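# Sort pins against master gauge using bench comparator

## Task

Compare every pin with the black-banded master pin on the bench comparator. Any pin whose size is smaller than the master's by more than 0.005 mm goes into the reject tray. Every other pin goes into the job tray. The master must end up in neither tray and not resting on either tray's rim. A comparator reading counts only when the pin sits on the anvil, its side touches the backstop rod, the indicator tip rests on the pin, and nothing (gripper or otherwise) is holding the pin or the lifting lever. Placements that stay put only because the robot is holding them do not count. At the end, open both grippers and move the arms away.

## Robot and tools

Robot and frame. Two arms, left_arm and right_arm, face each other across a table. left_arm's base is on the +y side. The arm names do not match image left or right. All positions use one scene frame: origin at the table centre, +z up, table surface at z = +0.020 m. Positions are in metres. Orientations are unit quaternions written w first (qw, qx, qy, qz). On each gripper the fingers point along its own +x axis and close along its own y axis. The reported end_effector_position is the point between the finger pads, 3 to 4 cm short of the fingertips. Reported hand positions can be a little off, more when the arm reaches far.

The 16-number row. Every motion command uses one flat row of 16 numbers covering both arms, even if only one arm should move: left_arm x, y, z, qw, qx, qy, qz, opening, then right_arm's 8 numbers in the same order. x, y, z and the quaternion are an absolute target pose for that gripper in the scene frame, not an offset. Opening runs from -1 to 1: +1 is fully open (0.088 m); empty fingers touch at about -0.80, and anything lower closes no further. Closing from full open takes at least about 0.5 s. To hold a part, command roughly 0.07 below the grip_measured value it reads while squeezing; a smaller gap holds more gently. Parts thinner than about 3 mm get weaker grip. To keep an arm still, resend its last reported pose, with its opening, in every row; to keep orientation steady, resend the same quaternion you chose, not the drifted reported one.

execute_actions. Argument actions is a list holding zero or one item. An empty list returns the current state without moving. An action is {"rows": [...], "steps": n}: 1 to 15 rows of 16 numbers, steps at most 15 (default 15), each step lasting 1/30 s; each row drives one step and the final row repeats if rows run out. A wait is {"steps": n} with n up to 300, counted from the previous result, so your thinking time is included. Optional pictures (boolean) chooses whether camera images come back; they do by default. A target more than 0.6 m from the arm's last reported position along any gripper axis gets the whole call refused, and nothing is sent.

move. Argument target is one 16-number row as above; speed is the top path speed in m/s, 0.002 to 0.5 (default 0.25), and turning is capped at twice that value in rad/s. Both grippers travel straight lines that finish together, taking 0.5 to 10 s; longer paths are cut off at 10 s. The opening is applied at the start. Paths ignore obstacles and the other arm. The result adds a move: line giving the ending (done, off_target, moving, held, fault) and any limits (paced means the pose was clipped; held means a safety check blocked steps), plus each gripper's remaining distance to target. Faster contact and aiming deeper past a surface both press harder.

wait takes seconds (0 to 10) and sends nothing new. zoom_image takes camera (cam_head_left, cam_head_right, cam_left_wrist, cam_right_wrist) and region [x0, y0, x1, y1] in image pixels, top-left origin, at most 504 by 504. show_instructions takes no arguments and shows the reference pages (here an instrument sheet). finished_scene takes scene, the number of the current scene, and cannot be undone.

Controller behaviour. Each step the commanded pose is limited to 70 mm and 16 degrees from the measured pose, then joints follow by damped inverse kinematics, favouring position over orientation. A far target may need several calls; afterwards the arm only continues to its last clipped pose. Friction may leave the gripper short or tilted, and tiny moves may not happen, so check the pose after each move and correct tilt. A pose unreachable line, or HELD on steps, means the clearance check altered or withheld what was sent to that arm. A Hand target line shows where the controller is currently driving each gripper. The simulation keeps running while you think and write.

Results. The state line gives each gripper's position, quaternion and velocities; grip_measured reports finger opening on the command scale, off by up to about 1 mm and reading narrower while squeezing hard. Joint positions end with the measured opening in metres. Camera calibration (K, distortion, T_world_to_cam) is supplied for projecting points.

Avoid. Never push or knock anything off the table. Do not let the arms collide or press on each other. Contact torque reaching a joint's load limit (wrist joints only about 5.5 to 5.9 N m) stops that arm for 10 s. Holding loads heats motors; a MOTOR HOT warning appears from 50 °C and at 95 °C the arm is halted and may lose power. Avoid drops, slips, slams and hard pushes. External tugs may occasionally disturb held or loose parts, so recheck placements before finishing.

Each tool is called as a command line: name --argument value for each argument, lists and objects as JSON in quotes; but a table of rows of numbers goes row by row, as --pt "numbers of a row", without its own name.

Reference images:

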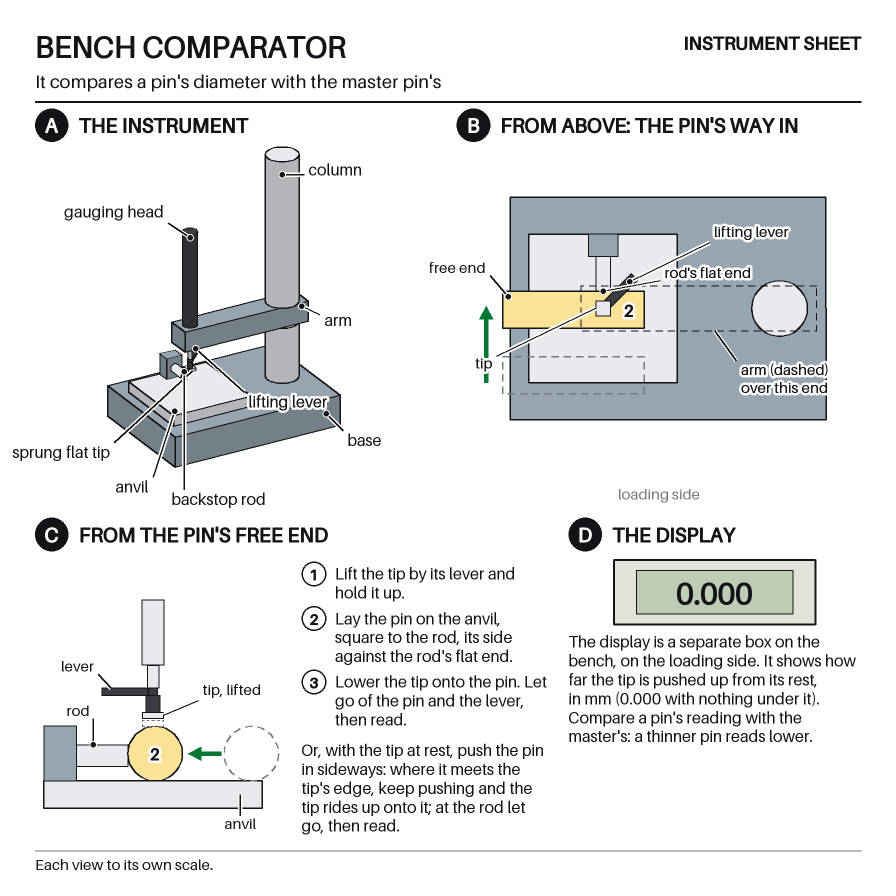

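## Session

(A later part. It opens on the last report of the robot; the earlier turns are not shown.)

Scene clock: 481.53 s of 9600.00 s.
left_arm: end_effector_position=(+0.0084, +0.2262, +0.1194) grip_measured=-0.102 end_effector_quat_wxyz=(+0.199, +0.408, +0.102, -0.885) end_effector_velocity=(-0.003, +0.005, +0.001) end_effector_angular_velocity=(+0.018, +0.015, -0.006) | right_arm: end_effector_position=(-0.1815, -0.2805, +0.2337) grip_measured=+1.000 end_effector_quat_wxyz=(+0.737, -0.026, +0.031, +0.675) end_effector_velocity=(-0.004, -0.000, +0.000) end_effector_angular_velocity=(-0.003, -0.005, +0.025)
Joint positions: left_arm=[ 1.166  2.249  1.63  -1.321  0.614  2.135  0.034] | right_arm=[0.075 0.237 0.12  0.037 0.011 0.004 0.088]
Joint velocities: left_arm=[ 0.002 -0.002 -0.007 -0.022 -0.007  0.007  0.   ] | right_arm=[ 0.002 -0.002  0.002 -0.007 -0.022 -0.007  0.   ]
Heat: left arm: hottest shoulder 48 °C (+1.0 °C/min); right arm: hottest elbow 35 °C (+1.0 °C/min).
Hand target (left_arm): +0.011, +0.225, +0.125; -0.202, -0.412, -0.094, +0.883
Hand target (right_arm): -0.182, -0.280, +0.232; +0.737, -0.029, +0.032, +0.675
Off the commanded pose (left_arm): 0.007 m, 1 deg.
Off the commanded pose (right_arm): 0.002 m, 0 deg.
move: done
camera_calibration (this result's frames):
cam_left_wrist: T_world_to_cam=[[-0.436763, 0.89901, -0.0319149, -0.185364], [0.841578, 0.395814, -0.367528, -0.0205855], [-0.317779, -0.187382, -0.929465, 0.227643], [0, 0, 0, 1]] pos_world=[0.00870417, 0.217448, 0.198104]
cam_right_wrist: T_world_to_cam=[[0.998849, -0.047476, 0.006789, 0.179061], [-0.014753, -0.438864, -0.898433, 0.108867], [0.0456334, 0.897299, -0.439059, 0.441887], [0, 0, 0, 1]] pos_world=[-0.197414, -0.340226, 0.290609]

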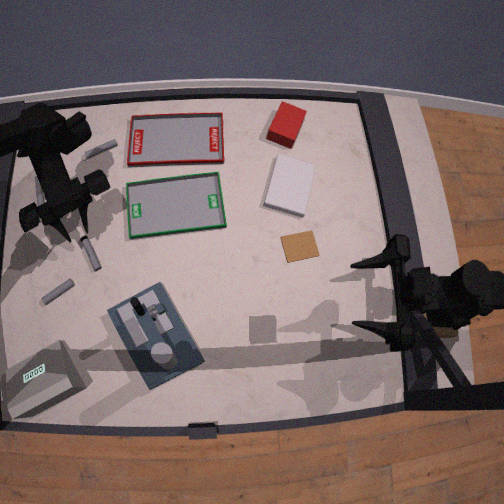

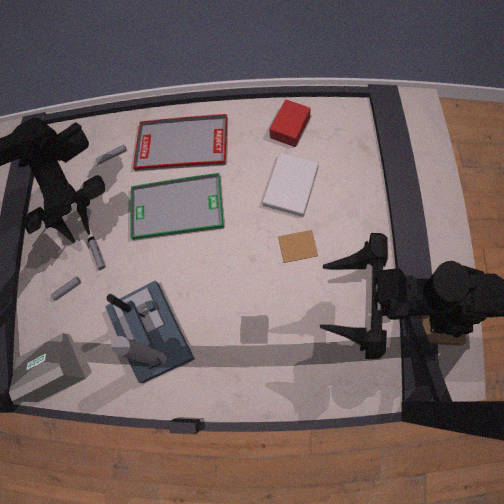

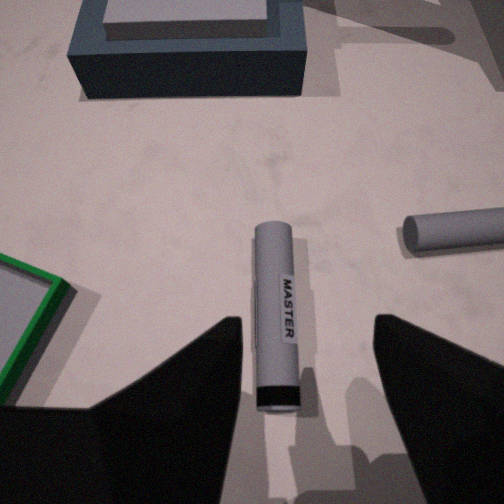

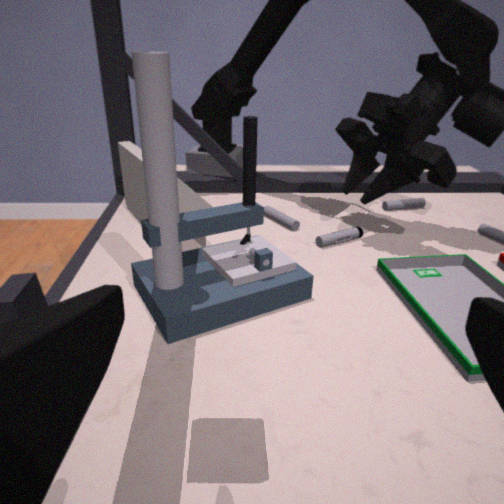

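move --target '[-0.1195,0.3103,0.12, 0.7443,0.2557,0.4297,-0.4428, -0.10, -0.1818,-0.2804,0.232, 0.7366,-0.0295,0.0322,0.675, 1.0]' --speed 0.25

Scene clock: 502.13 s of 9600.00 s.
left_arm: end_effector_position=(-0.1171, +0.3053, +0.1239) grip_measured=-0.102 end_effector_quat_wxyz=(+0.747, +0.251, +0.425, -0.445) end_effector_velocity=(-0.000, +0.002, -0.000) end_effector_angular_velocity=(+0.004, -0.006, +0.018) | right_arm: end_effector_position=(-0.1815, -0.2805, +0.2337) grip_measured=+1.000 end_effector_quat_wxyz=(+0.737, -0.026, +0.031, +0.675) end_effector_velocity=(+0.002, -0.000, -0.002) end_effector_angular_velocity=(-0.007, +0.007, -0.010)
Joint positions: left_arm=[ 0.671  1.032  0.383 -0.383 -0.043 -0.079  0.034] | right_arm=[0.075 0.237 0.12  0.037 0.011 0.004 0.088]
Joint velocities: left_arm=[-0.012 -0.007 -0.002 -0.007 -0.022 -0.022 -0.   ] | right_arm=[-0.002 -0.002 -0.002 -0.007  0.007  0.007  0.   ]
Heat: left arm: hottest shoulder 50 °C (+4.0 °C/min); right arm: hottest elbow 35 °C (+0.0 °C/min). Fold the left arm in close to its base before you think long.
Hand target (left_arm): -0.119, +0.310, +0.119; +0.746, +0.253, +0.430, -0.442
Hand target (right_arm): -0.182, -0.280, +0.232; +0.737, -0.029, +0.032, +0.675
Off the commanded pose (left_arm): 0.007 m, 1 deg.
Off the commanded pose (right_arm): 0.002 m, 0 deg.
MOTOR HOT: a motor of the left arm reached 50 °C. Now the hottest motor of the left arm, joint 2 (shoulder), reports 50 °C. The temperature limit of the motors' drives, at which the controller stops that arm, is 95 °C. To cool a motor, set the load down, stop pushing, or move to a pose that needs little force.
After step 90, 13.87 s passed at rest.
move: done
camera_calibration (this result's frames):
cam_left_wrist: T_world_to_cam=[[-0.880325, -0.472123, -0.0461176, 0.0572354], [-0.453455, 0.866074, -0.210462, -0.25928], [0.139305, -0.164363, -0.976514, 0.259092], [0, 0, 0, 1]] pos_world=[-0.103279, 0.294163, 0.201078]
cam_right_wrist: T_world_to_cam=[[0.998849, -0.047476, 0.006789, 0.179061], [-0.014753, -0.438864, -0.898433, 0.108867], [0.0456334, 0.897299, -0.439059, 0.441887], [0, 0, 0, 1]] pos_world=[-0.197414, -0.340226, 0.290609]

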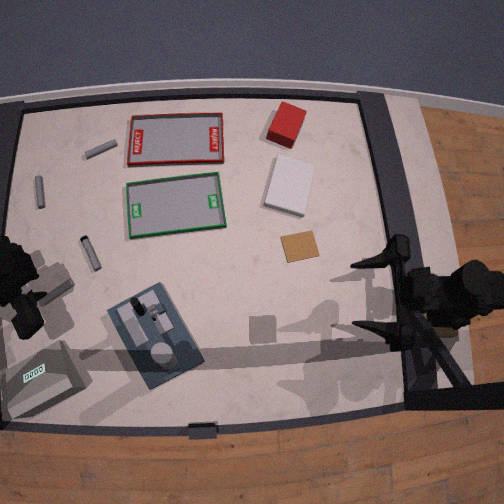

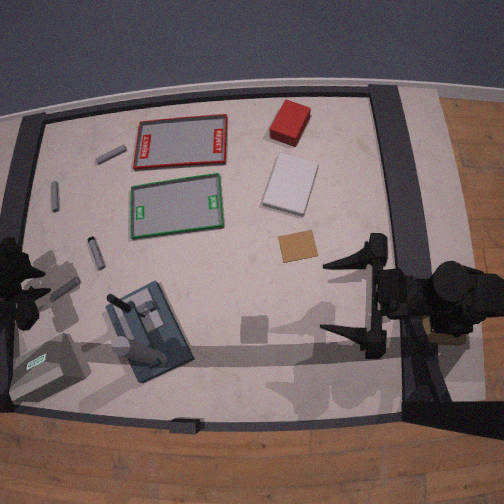

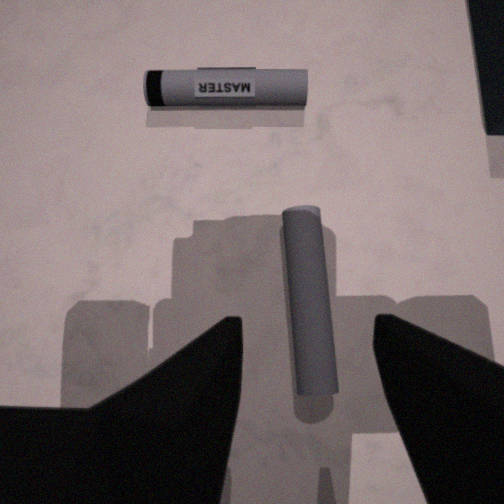

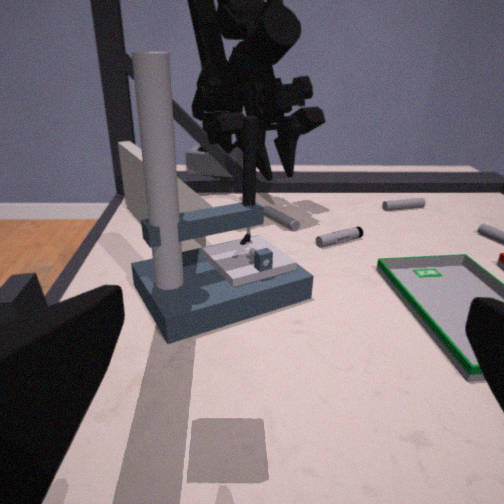

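move --target '[-0.1298,0.3108,0.078, 0.7571,0.2428,0.4371,-0.4205, -0.10, -0.1818,-0.2804,0.232, 0.7366,-0.0295,0.0322,0.675, 1.0]' --speed 0.05

Scene clock: 516.50 s of 9600.00 s.
left_arm: end_effector_position=(-0.1279, +0.3058, +0.0836) grip_measured=-0.102 end_effector_quat_wxyz=(+0.760, +0.238, +0.431, -0.424) end_effector_velocity=(+0.005, +0.000, -0.001) end_effector_angular_velocity=(+0.005, -0.028, +0.022) | right_arm: end_effector_position=(-0.1815, -0.2805, +0.2337) grip_measured=+1.000 end_effector_quat_wxyz=(+0.737, -0.026, +0.031, +0.675) end_effector_velocity=(-0.002, +0.000, +0.001) end_effector_angular_velocity=(+0.008, +0.007, +0.009)
Joint positions: left_arm=[ 0.576  1.159  0.253 -0.137 -0.12  -0.21   0.034] | right_arm=[0.075 0.237 0.12  0.037 0.011 0.004 0.088]
Joint velocities: left_arm=[-0.002  0.017 -0.002  0.022 -0.037 -0.007 -0.   ] | right_arm=[ 0.002 -0.002 -0.002  0.007 -0.007  0.007  0.   ]
Heat: left arm: hottest shoulder 45 °C (-2.0 °C/min); right arm: hottest elbow 35 °C (+0.0 °C/min).
Hand target (left_arm): -0.130, +0.310, +0.078; +0.757, +0.243, +0.437, -0.421
Hand target (right_arm): -0.182, -0.280, +0.232; +0.737, -0.029, +0.032, +0.675
Off the commanded pose (left_arm): 0.008 m, 1 deg.
Off the commanded pose (right_arm): 0.002 m, 0 deg.
MOTOR HOT: cleared. Now the hottest motor of the left arm, joint 2 (shoulder), reports 45 °C.
After step 90, 10.03 s passed at rest.
move: done
camera_calibration (this result's frames):
cam_left_wrist: T_world_to_cam=[[-0.85233, -0.521061, -0.0450382, 0.0645612], [-0.501637, 0.838835, -0.211463, -0.270905], [0.147965, -0.157643, -0.976348, 0.220401], [0, 0, 0, 1]] pos_world=[-0.11348, 0.29563, 0.160809]
cam_right_wrist: T_world_to_cam=[[0.998849, -0.047476, 0.006789, 0.179061], [-0.014753, -0.438864, -0.898433, 0.108867], [0.0456334, 0.897299, -0.439059, 0.441887], [0, 0, 0, 1]] pos_world=[-0.197414, -0.340226, 0.290609]

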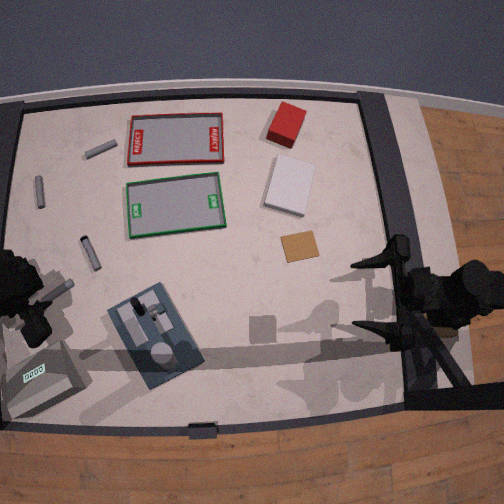

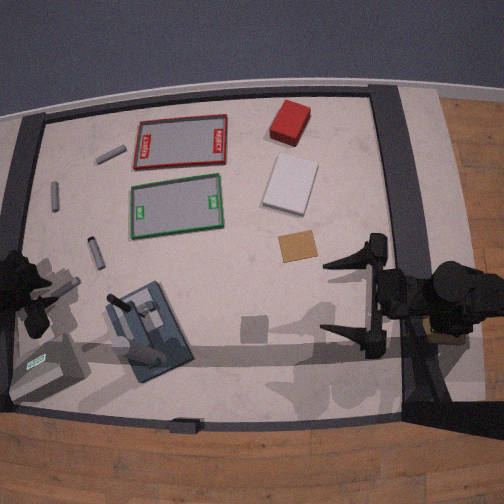

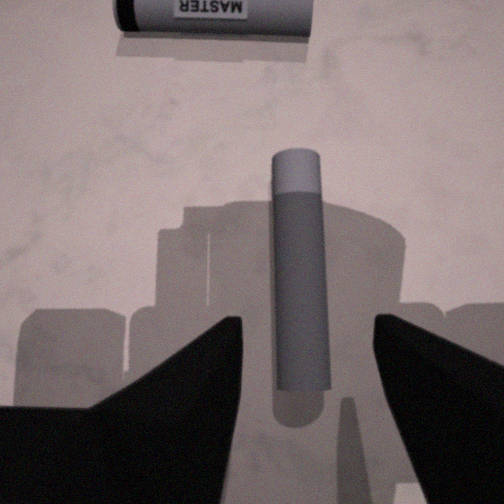

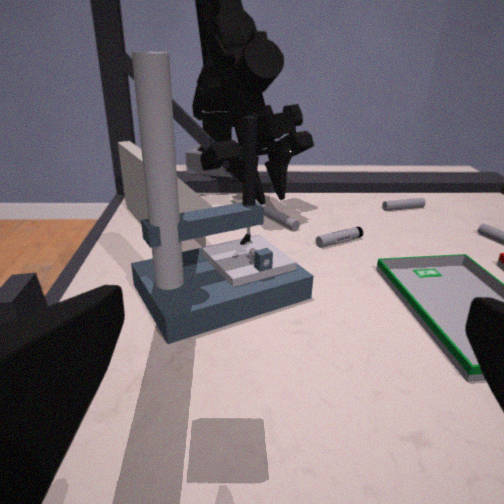

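move --target '[-0.1298,0.3108,0.055, 0.7571,0.2428,0.4371,-0.4205, -0.10, -0.1818,-0.2804,0.232, 0.7366,-0.0295,0.0322,0.675, 1.0]' --speed 0.03

Scene clock: 521.47 s of 9600.00 s.
left_arm: end_effector_position=(-0.1280, +0.3058, +0.0597) grip_measured=-0.102 end_effector_quat_wxyz=(+0.760, +0.238, +0.432, -0.424) end_effector_velocity=(+0.001, +0.001, -0.003) end_effector_angular_velocity=(+0.006, -0.008, -0.000) | right_arm: end_effector_position=(-0.1815, -0.2805, +0.2337) grip_measured=+1.000 end_effector_quat_wxyz=(+0.737, -0.026, +0.031, +0.675) end_effector_velocity=(-0.002, -0.000, -0.002) end_effector_angular_velocity=(-0.008, -0.005, +0.015)
Joint positions: left_arm=[ 0.575  1.3    0.195  0.061 -0.12  -0.211  0.034] | right_arm=[0.075 0.237 0.12  0.037 0.011 0.004 0.088]
Joint velocities: left_arm=[ 0.002  0.017 -0.007  0.022 -0.007  0.007 -0.   ] | right_arm=[-0.007 -0.002 -0.002 -0.007 -0.022 -0.007  0.   ]
Heat: left arm: hottest shoulder 44 °C (-3.0 °C/min); right arm: hottest elbow 35 °C (+0.0 °C/min).
Hand target (left_arm): -0.130, +0.311, +0.055; +0.757, +0.243, +0.437, -0.421
Hand target (right_arm): -0.182, -0.280, +0.232; +0.737, -0.029, +0.032, +0.675
Off the commanded pose (left_arm): 0.007 m, 1 deg.
Off the commanded pose (right_arm): 0.002 m, 0 deg.
After step 90, 0.67 s passed at rest.
move: done
camera_calibration (this result's frames):
cam_left_wrist: T_world_to_cam=[[-0.852472, -0.520788, -0.0455186, 0.0633062], [-0.5015, 0.839263, -0.210083, -0.276197], [0.147611, -0.156262, -0.976623, 0.196624], [0, 0, 0, 1]] pos_world=[-0.11357, 0.295496, 0.136885]
cam_right_wrist: T_world_to_cam=[[0.998849, -0.047476, 0.006789, 0.179061], [-0.014753, -0.438864, -0.898433, 0.108867], [0.0456334, 0.897299, -0.439059, 0.441887], [0, 0, 0, 1]] pos_world=[-0.197414, -0.340226, 0.290609]

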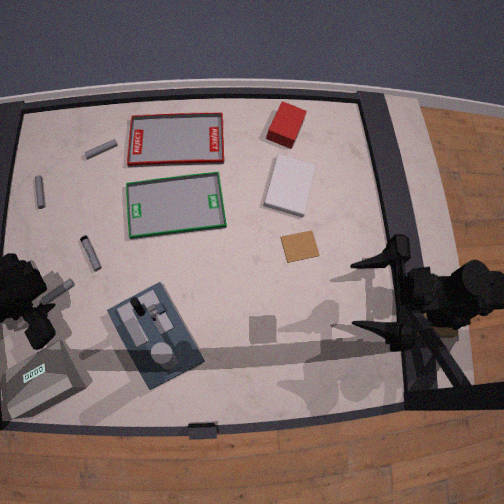

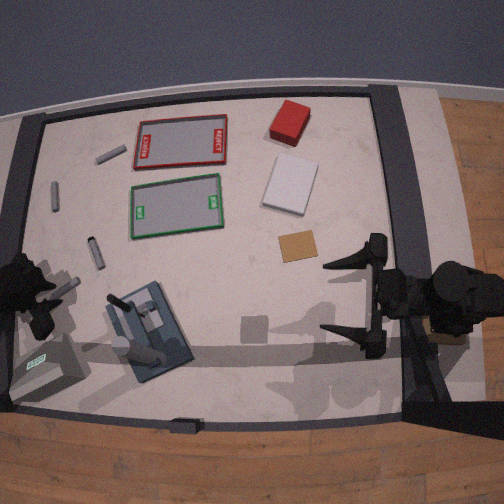

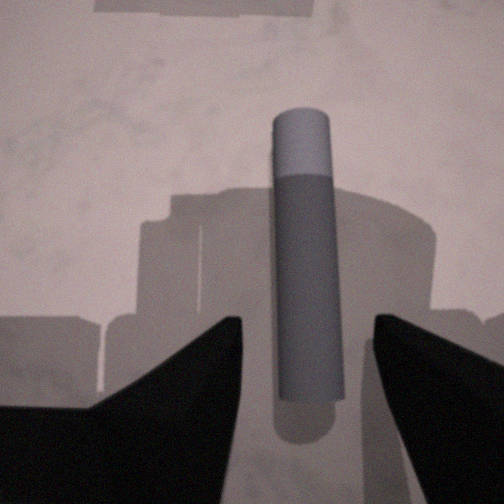

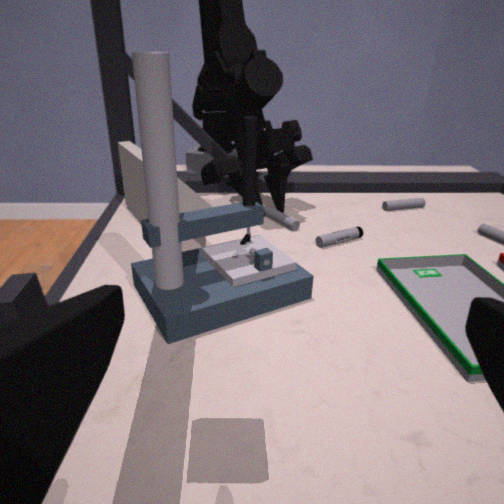

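move --target '[-0.1298,0.3108,0.0505, 0.7571,0.2428,0.4371,-0.4205, -0.10, -0.1818,-0.2804,0.232, 0.7366,-0.0295,0.0322,0.675, 1.0]' --speed 0.012

Scene clock: 525.27 s of 9600.00 s.
left_arm: end_effector_position=(-0.1276, +0.3050, +0.0559) grip_measured=-0.102 end_effector_quat_wxyz=(+0.761, +0.237, +0.430, -0.424) end_effector_velocity=(+0.002, +0.001, -0.000) end_effector_angular_velocity=(-0.002, -0.004, +0.012) | right_arm: end_effector_position=(-0.1815, -0.2805, +0.2337) grip_measured=+1.000 end_effector_quat_wxyz=(+0.737, -0.026, +0.031, +0.675) end_effector_velocity=(-0.001, +0.000, -0.003) end_effector_angular_velocity=(-0.011, +0.009, +0.004)
Joint positions: left_arm=[ 0.575  1.33   0.186  0.104 -0.121 -0.211  0.034] | right_arm=[0.075 0.237 0.12  0.037 0.011 0.004 0.088]
Joint velocities: left_arm=[ 0.002  0.002 -0.002  0.007 -0.007 -0.007 -0.   ] | right_arm=[-0.002  0.002 -0.002 -0.007 -0.007  0.007  0.   ]
Heat: left arm: hottest shoulder 43 °C (-4.0 °C/min); right arm: hottest elbow 35 °C (+0.0 °C/min).
Hand target (left_arm): -0.130, +0.311, +0.051; +0.757, +0.243, +0.437, -0.421
Hand target (right_arm): -0.182, -0.280, +0.232; +0.737, -0.029, +0.032, +0.675
Off the commanded pose (left_arm): 0.008 m, 1 deg.
Off the commanded pose (right_arm): 0.002 m, 0 deg.
move: done
camera_calibration (this result's frames):
cam_left_wrist: T_world_to_cam=[[-0.852069, -0.521448, -0.045496, 0.0633475], [-0.501512, 0.83819, -0.214296, -0.27554], [0.149878, -0.159778, -0.975709, 0.194104], [0, 0, 0, 1]] pos_world=[-0.113302, 0.295001, 0.133224]
cam_right_wrist: T_world_to_cam=[[0.998849, -0.047476, 0.006789, 0.179061], [-0.014753, -0.438864, -0.898433, 0.108867], [0.0456334, 0.897299, -0.439059, 0.441887], [0, 0, 0, 1]] pos_world=[-0.197414, -0.340226, 0.290609]

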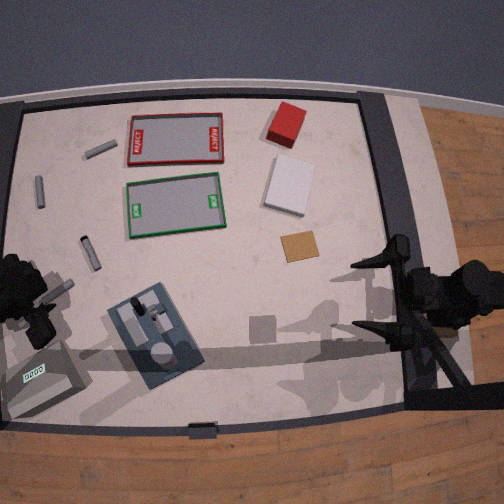

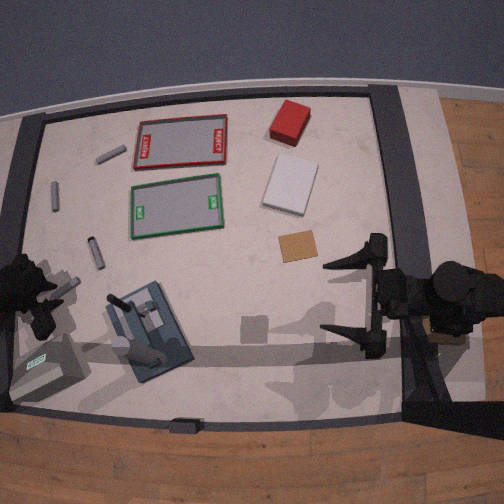

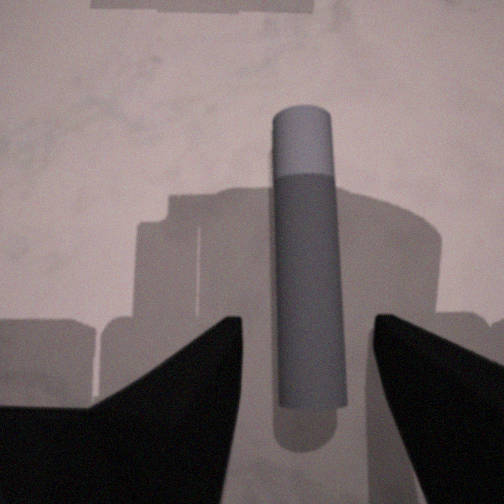

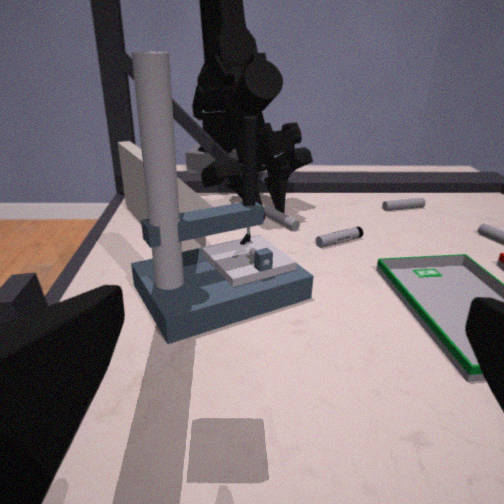

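move --target '[-0.1298,0.3108,0.052, 0.7571,0.2428,0.4371,-0.4205, -0.61, -0.1818,-0.2804,0.232, 0.7366,-0.0295,0.0322,0.675, 1.0]' --speed 0.012

move --target '[-0.1298,0.3108,0.13, 0.7571,0.2428,0.4371,-0.4205, -0.61, -0.1818,-0.2804,0.232, 0.7366,-0.0295,0.0322,0.675, 1.0]' --speed 0.07

Scene clock: 531.33 s of 9600.00 s.
left_arm: end_effector_position=(-0.1275, +0.3053, +0.0557) grip_measured=-0.529 end_effector_quat_wxyz=(+0.761, +0.238, +0.430, -0.424) end_effector_velocity=(-0.001, +0.005, -0.002) end_effector_angular_velocity=(+0.021, +0.004, +0.008) | right_arm: end_effector_position=(-0.1815, -0.2805, +0.2337) grip_measured=+1.000 end_effector_quat_wxyz=(+0.737, -0.026, +0.031, +0.675) end_effector_velocity=(-0.001, -0.000, -0.005) end_effector_angular_velocity=(-0.024, -0.020, +0.007)
Joint positions: left_arm=[ 0.575  1.331  0.186  0.104 -0.123 -0.211  0.013] | right_arm=[0.075 0.237 0.12  0.037 0.011 0.004 0.088]
Joint velocities: left_arm=[-0.002 -0.002 -0.002 -0.022 -0.007 -0.007 -0.   ] | right_arm=[-0.002 -0.002 -0.002 -0.022 -0.007 -0.022  0.   ]
Heat: left arm: hottest shoulder 41 °C (-7.1 °C/min); right arm: hottest elbow 35 °C (+0.0 °C/min).
Hand target (left_arm): -0.130, +0.311, +0.052; +0.757, +0.243, +0.437, -0.420
Hand target (right_arm): -0.182, -0.280, +0.232; +0.737, -0.029, +0.032, +0.675
Off the commanded pose (left_arm): 0.007 m, 1 deg.
Off the commanded pose (right_arm): 0.002 m, 0 deg.
After step 90, 1.97 s passed at rest.
move: done
camera_calibration (this result's frames):
cam_left_wrist: T_world_to_cam=[[-0.851625, -0.522037, -0.0470425, 0.0639417], [-0.501967, 0.838122, -0.213496, -0.275869], [0.15088, -0.158204, -0.975811, 0.193561], [0, 0, 0, 1]] pos_world=[-0.113227, 0.295214, 0.13299]
cam_right_wrist: T_world_to_cam=[[0.998849, -0.047476, 0.006789, 0.179061], [-0.014753, -0.438864, -0.898433, 0.108867], [0.0456334, 0.897299, -0.439059, 0.441887], [0, 0, 0, 1]] pos_world=[-0.197414, -0.340226, 0.290609]

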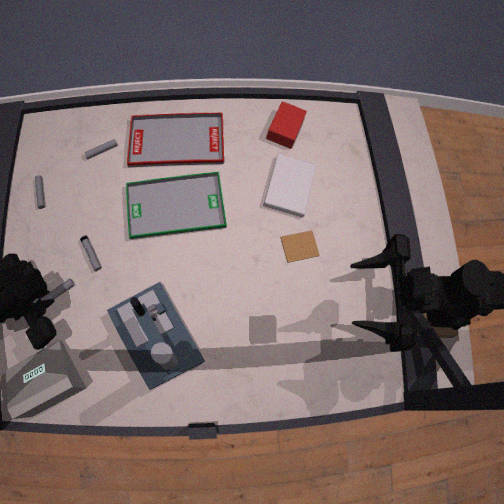

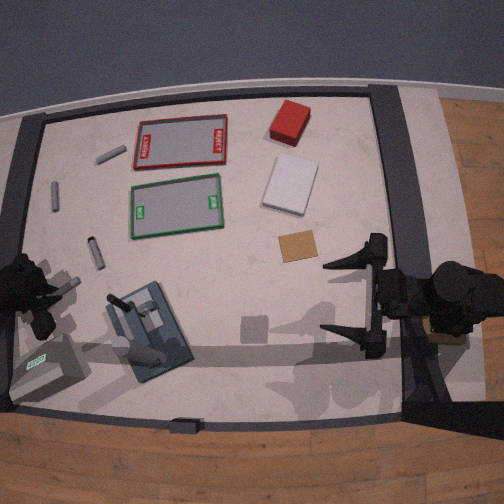

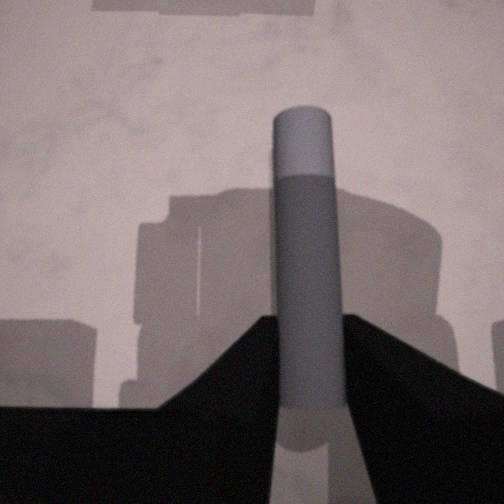

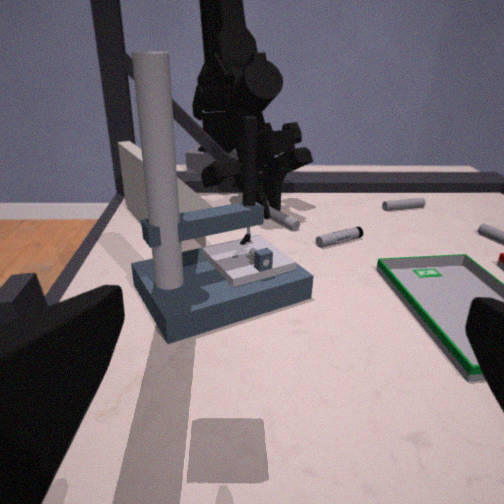

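Scene clock: 532.83 s of 9600.00 s.
left_arm: end_effector_position=(-0.1311, +0.3167, +0.1226) grip_measured=-0.529 end_effector_quat_wxyz=(+0.753, +0.251, +0.444, -0.416) end_effector_velocity=(-0.000, +0.003, +0.001) end_effector_angular_velocity=(+0.007, -0.001, +0.007) | right_arm: end_effector_position=(-0.1815, -0.2805, +0.2337) grip_measured=+1.000 end_effector_quat_wxyz=(+0.737, -0.026, +0.031, +0.675) end_effector_velocity=(-0.002, -0.000, -0.006) end_effector_angular_velocity=(-0.029, -0.019, +0.012)
Joint positions: left_arm=[ 0.575  0.985  0.379 -0.479 -0.123 -0.211  0.013] | right_arm=[0.075 0.237 0.12  0.037 0.011 0.004 0.088]
Joint velocities: left_arm=[-0.002 -0.012  0.002 -0.022 -0.007 -0.007 -0.   ] | right_arm=[ 0.002  0.002 -0.002 -0.022 -0.007 -0.022  0.   ]
Heat: left arm: hottest shoulder 41 °C (-7.0 °C/min); right arm: hottest elbow 35 °C (+0.0 °C/min).
Hand target (left_arm): -0.130, +0.312, +0.130; +0.757, +0.243, +0.437, -0.421
Hand target (right_arm): -0.182, -0.280, +0.232; +0.737, -0.029, +0.032, +0.675
Off the commanded pose (left_arm): 0.010 m, 1 deg.
Off the commanded pose (right_arm): 0.002 m, 0 deg.
move: off_target (left_arm)
camera_calibration (this result's frames):
cam_left_wrist: T_world_to_cam=[[-0.852335, -0.519837, -0.0573961, 0.0703829], [-0.504582, 0.846223, -0.171181, -0.281084], [0.137556, -0.116943, -0.983566, 0.247318], [0, 0, 0, 1]] pos_world=[-0.11586, 0.30337, 0.199177]
cam_right_wrist: T_world_to_cam=[[0.998849, -0.047476, 0.006789, 0.179061], [-0.014753, -0.438864, -0.898433, 0.108867], [0.0456334, 0.897299, -0.439059, 0.441887], [0, 0, 0, 1]] pos_world=[-0.197414, -0.340226, 0.290609]

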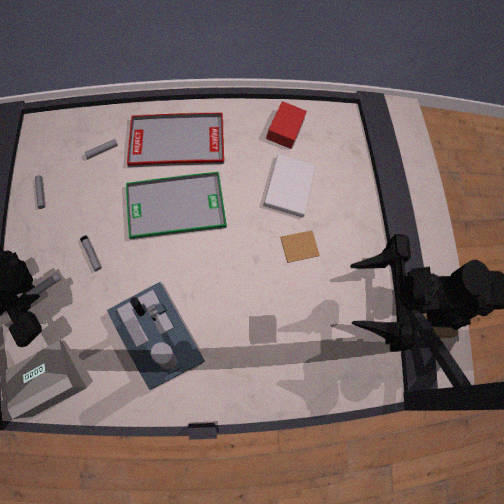

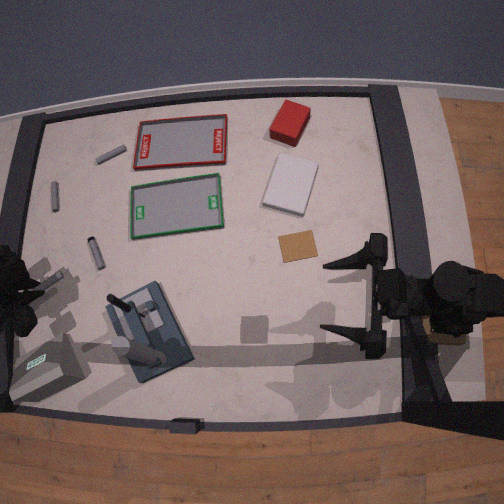

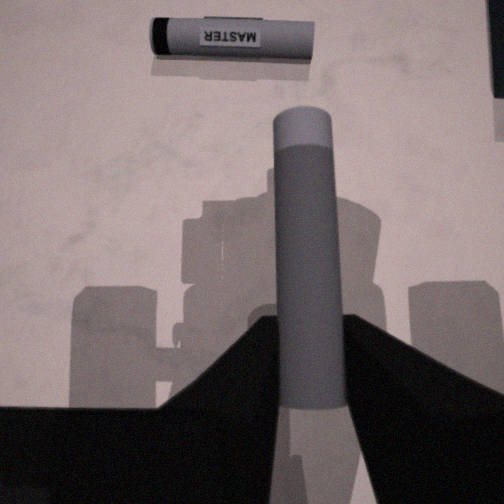

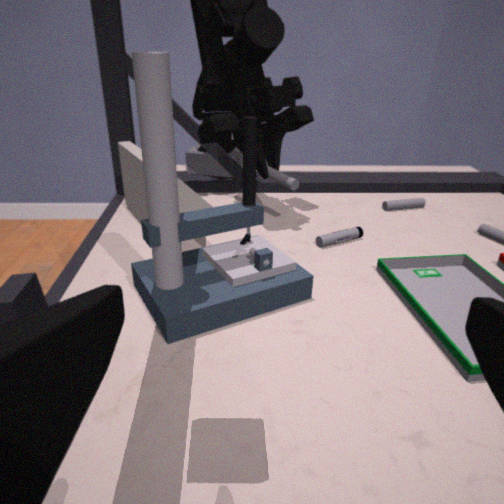

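move --target '[-0.1317,0.1576,0.125, 0.1934,0.4874,0.1117,-0.8442, -0.61, -0.1818,-0.2804,0.232, 0.7366,-0.0295,0.0322,0.675, 1.0]' --speed 0.2

Scene clock: 543.07 s of 9600.00 s.
left_arm: end_effector_position=(-0.1308, +0.1608, +0.1256) grip_measured=-0.529 end_effector_quat_wxyz=(+0.195, +0.490, +0.114, -0.842) end_effector_velocity=(-0.001, +0.001, -0.002) end_effector_angular_velocity=(+0.020, +0.001, -0.009) | right_arm: end_effector_position=(-0.1815, -0.2805, +0.2337) grip_measured=+1.000 end_effector_quat_wxyz=(+0.737, -0.026, +0.031, +0.675) end_effector_velocity=(+0.003, -0.001, -0.002) end_effector_angular_velocity=(-0.008, -0.007, -0.014)
Joint positions: left_arm=[ 0.702  1.965  1.298 -0.895  0.516  1.55   0.013] | right_arm=[0.075 0.237 0.12  0.037 0.011 0.004 0.088]
Joint velocities: left_arm=[-0.002  0.012  0.012 -0.022 -0.007  0.007 -0.   ] | right_arm=[-0.007 -0.002 -0.002 -0.007  0.007 -0.007  0.   ]
Heat: left arm: hottest shoulder 40 °C (-8.0 °C/min); right arm: hottest elbow 36 °C (+1.0 °C/min).
Hand target (left_arm): -0.131, +0.158, +0.125; -0.192, -0.488, -0.112, +0.844
Hand target (right_arm): -0.182, -0.280, +0.232; +0.737, -0.029, +0.032, +0.675
Off the commanded pose (left_arm): 0.003 m, 1 deg.
Off the commanded pose (right_arm): 0.002 m, 0 deg.
After step 90, 2.60 s passed at rest.
move: done
camera_calibration (this result's frames):
cam_left_wrist: T_world_to_cam=[[-0.433916, 0.899646, -0.0485221, -0.184879], [0.888704, 0.418544, -0.187154, 0.104614], [-0.148064, -0.124331, -0.981132, 0.195553], [0, 0, 0, 1]] pos_world=[-0.144239, 0.146853, 0.202471]
cam_right_wrist: T_world_to_cam=[[0.998849, -0.047476, 0.006789, 0.179061], [-0.014753, -0.438864, -0.898433, 0.108867], [0.0456334, 0.897299, -0.439059, 0.441887], [0, 0, 0, 1]] pos_world=[-0.197414, -0.340226, 0.290609]

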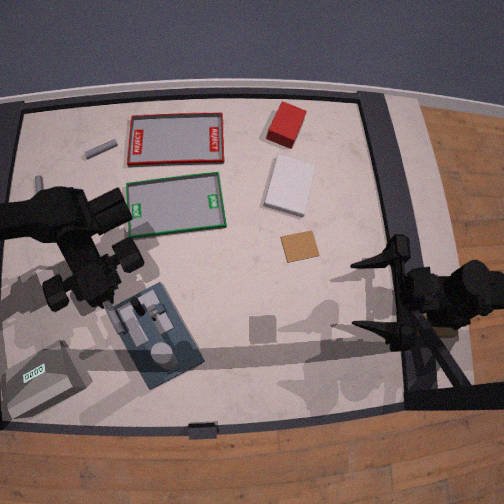

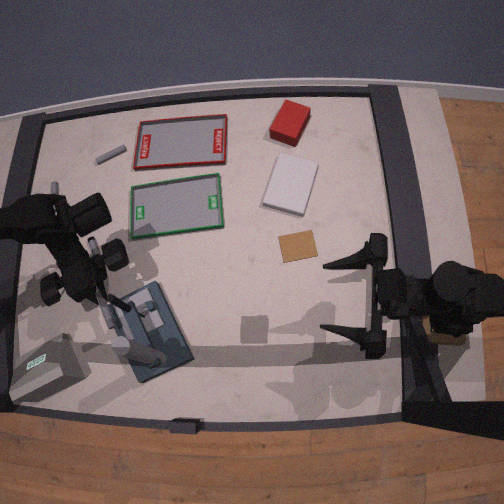

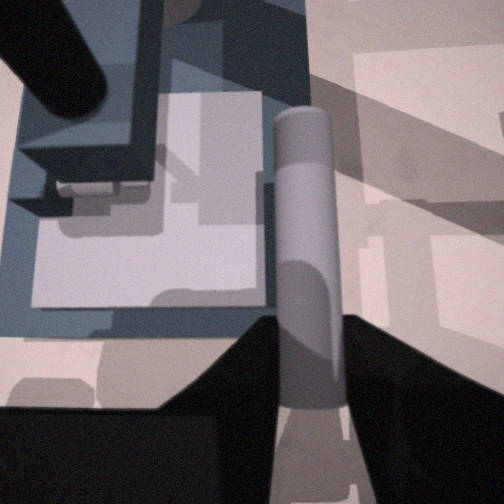

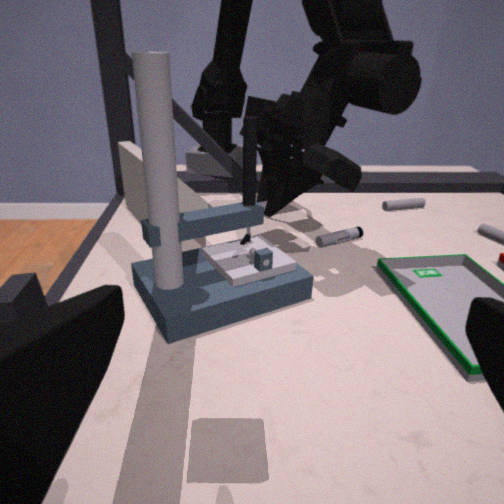

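move --target '[-0.1208,0.1351,0.104, 0.1934,0.4874,0.1117,-0.8442, -0.61, -0.1818,-0.2804,0.232, 0.7366,-0.0295,0.0322,0.675, 1.0]' --speed 0.03

zoom_image --camera "cam_right_wrist" --region '[190, 190, 330, 300]'

Scene clock: 549.10 s of 9600.00 s.
left_arm: end_effector_position=(-0.1209, +0.1393, +0.1050) grip_measured=-0.529 end_effector_quat_wxyz=(+0.194, +0.489, +0.116, -0.842) end_effector_velocity=(-0.001, +0.002, +0.000) end_effector_angular_velocity=(+0.022, +0.002, +0.004) | right_arm: end_effector_position=(-0.1815, -0.2805, +0.2337) grip_measured=+1.000 end_effector_quat_wxyz=(+0.737, -0.026, +0.031, +0.675) end_effector_velocity=(-0.001, -0.000, -0.002) end_effector_angular_velocity=(-0.008, -0.006, +0.005)
Joint positions: left_arm=[ 0.702  2.083  1.386 -0.869  0.517  1.552  0.013] | right_arm=[0.075 0.237 0.12  0.037 0.011 0.004 0.088]
Joint velocities: left_arm=[-0.002  0.002  0.007 -0.022 -0.007 -0.007 -0.   ] | right_arm=[-0.002 -0.002 -0.002 -0.007 -0.007 -0.007  0.   ]
Heat: left arm: hottest shoulder 41 °C (-9.1 °C/min); right arm: hottest elbow 36 °C (+1.0 °C/min).
Hand target (left_arm): -0.121, +0.135, +0.104; -0.194, -0.487, -0.112, +0.844
Hand target (right_arm): -0.182, -0.280, +0.232; +0.737, -0.029, +0.032, +0.675
Off the commanded pose (left_arm): 0.004 m, 1 deg.
Off the commanded pose (right_arm): 0.002 m, 0 deg.
After step 90, 1.57 s passed at rest.
move: done
camera_calibration (this result's frames):
cam_left_wrist: T_world_to_cam=[[-0.43286, 0.900409, -0.0435475, -0.162745], [0.888673, 0.418112, -0.188263, 0.1011], [-0.151306, -0.120191, -0.981153, 0.173097], [0, 0, 0, 1]] pos_world=[-0.1341, 0.12507, 0.181781]
cam_right_wrist: T_world_to_cam=[[0.998849, -0.047476, 0.006789, 0.179061], [-0.014753, -0.438864, -0.898433, 0.108867], [0.0456334, 0.897299, -0.439059, 0.441887], [0, 0, 0, 1]] pos_world=[-0.197414, -0.340226, 0.290609]

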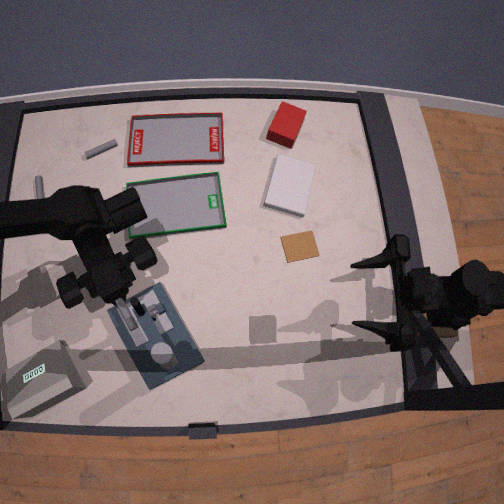

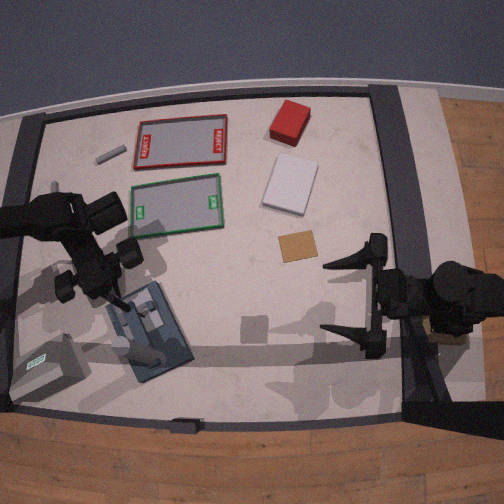

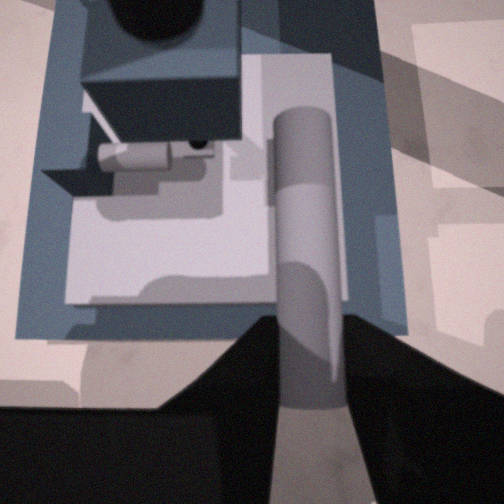

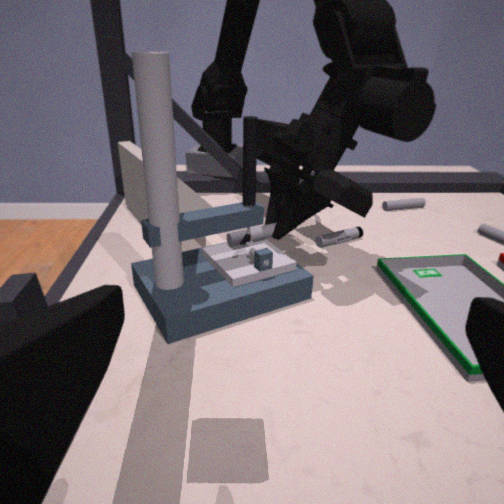

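Region (190, 190, 330, 300) of cam_right_wrist's 504x504 image, scaled by 3.600, with more detail than that image has; it fills the top 396 rows of this view, and the rest is white.

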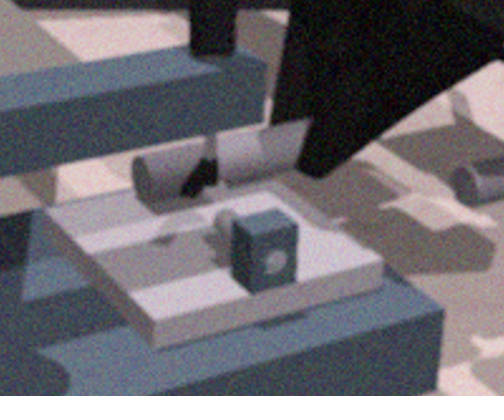

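move --target '[-0.1192,0.1248,0.099, 0.1934,0.4874,0.1117,-0.8442, -0.61, -0.1818,-0.2804,0.232, 0.7366,-0.0295,0.0322,0.675, 1.0]' --speed 0.01

zoom_image --camera "cam_right_wrist" --region '[190, 190, 330, 300]'

Scene clock: 556.23 s of 9600.00 s.
left_arm: end_effector_position=(-0.1189, +0.1277, +0.1033) grip_measured=-0.529 end_effector_quat_wxyz=(+0.195, +0.488, +0.110, -0.844) end_effector_velocity=(+0.002, +0.000, -0.002) end_effector_angular_velocity=(-0.002, -0.009, -0.004) | right_arm: end_effector_position=(-0.1815, -0.2805, +0.2337) grip_measured=+1.000 end_effector_quat_wxyz=(+0.737, -0.026, +0.031, +0.675) end_effector_velocity=(+0.002, -0.000, -0.002) end_effector_angular_velocity=(-0.007, +0.007, -0.010)
Joint positions: left_arm=[ 0.696  2.119  1.433 -0.869  0.523  1.55   0.013] | right_arm=[0.075 0.237 0.12  0.037 0.011 0.004 0.088]
Joint velocities: left_arm=[ 0.002  0.002 -0.002  0.007 -0.007  0.007 -0.   ] | right_arm=[-0.002 -0.002 -0.002 -0.007  0.007  0.007  0.   ]
Heat: left arm: hottest shoulder 42 °C (-9.0 °C/min); right arm: hottest elbow 36 °C (+1.0 °C/min).
Hand target (left_arm): -0.119, +0.125, +0.099; -0.193, -0.487, -0.112, +0.844
Hand target (right_arm): -0.182, -0.280, +0.232; +0.737, -0.029, +0.032, +0.675
Off the commanded pose (left_arm): 0.005 m, 0 deg.
Off the commanded pose (right_arm): 0.002 m, 0 deg.
After step 90, 2.37 s passed at rest.
move: done
camera_calibration (this result's frames):
cam_left_wrist: T_world_to_cam=[[-0.428529, 0.90188, -0.0545423, -0.150052], [0.890576, 0.411432, -0.1939, 0.105524], [-0.152434, -0.131666, -0.979504, 0.171542], [0, 0, 0, 1]] pos_world=[-0.13213, 0.1145, 0.180303]
cam_right_wrist: T_world_to_cam=[[0.998849, -0.047476, 0.006789, 0.179061], [-0.014753, -0.438864, -0.898433, 0.108867], [0.0456334, 0.897299, -0.439059, 0.441887], [0, 0, 0, 1]] pos_world=[-0.197414, -0.340226, 0.290609]

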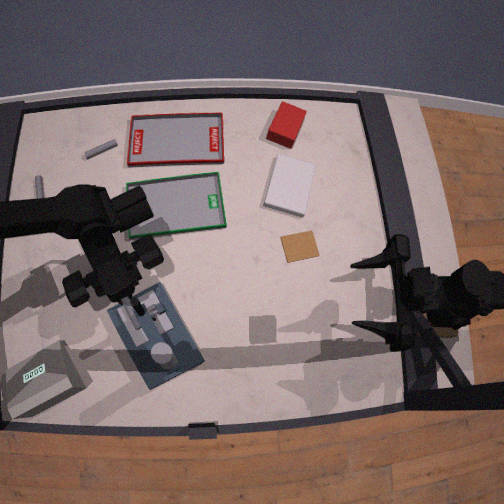

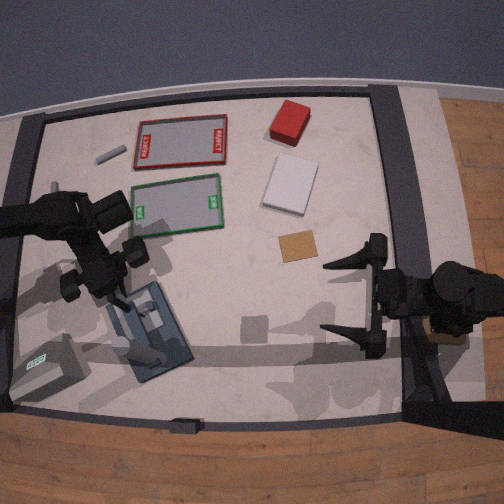

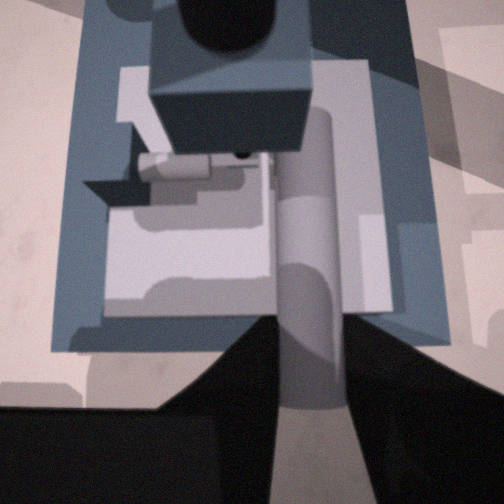

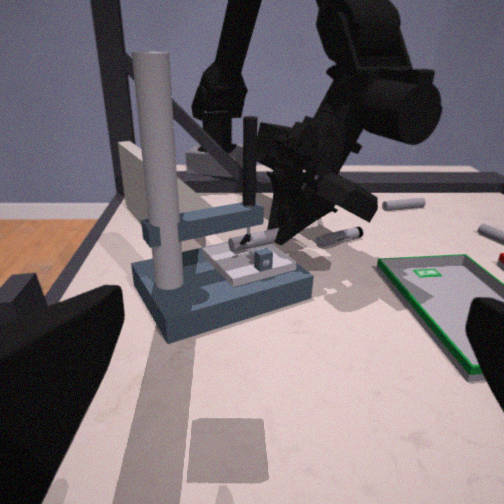

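Region (190, 190, 330, 300) of cam_right_wrist's 504x504 image, scaled by 3.600, with more detail than that image has; it fills the top 396 rows of this view, and the rest is white.

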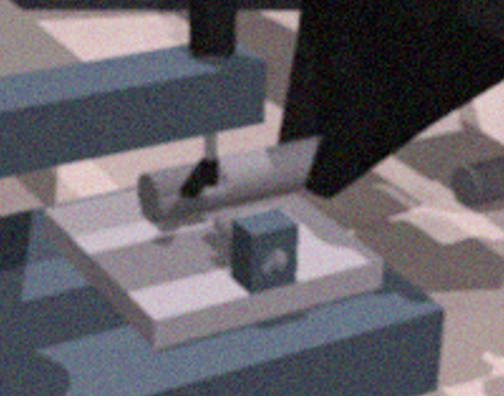

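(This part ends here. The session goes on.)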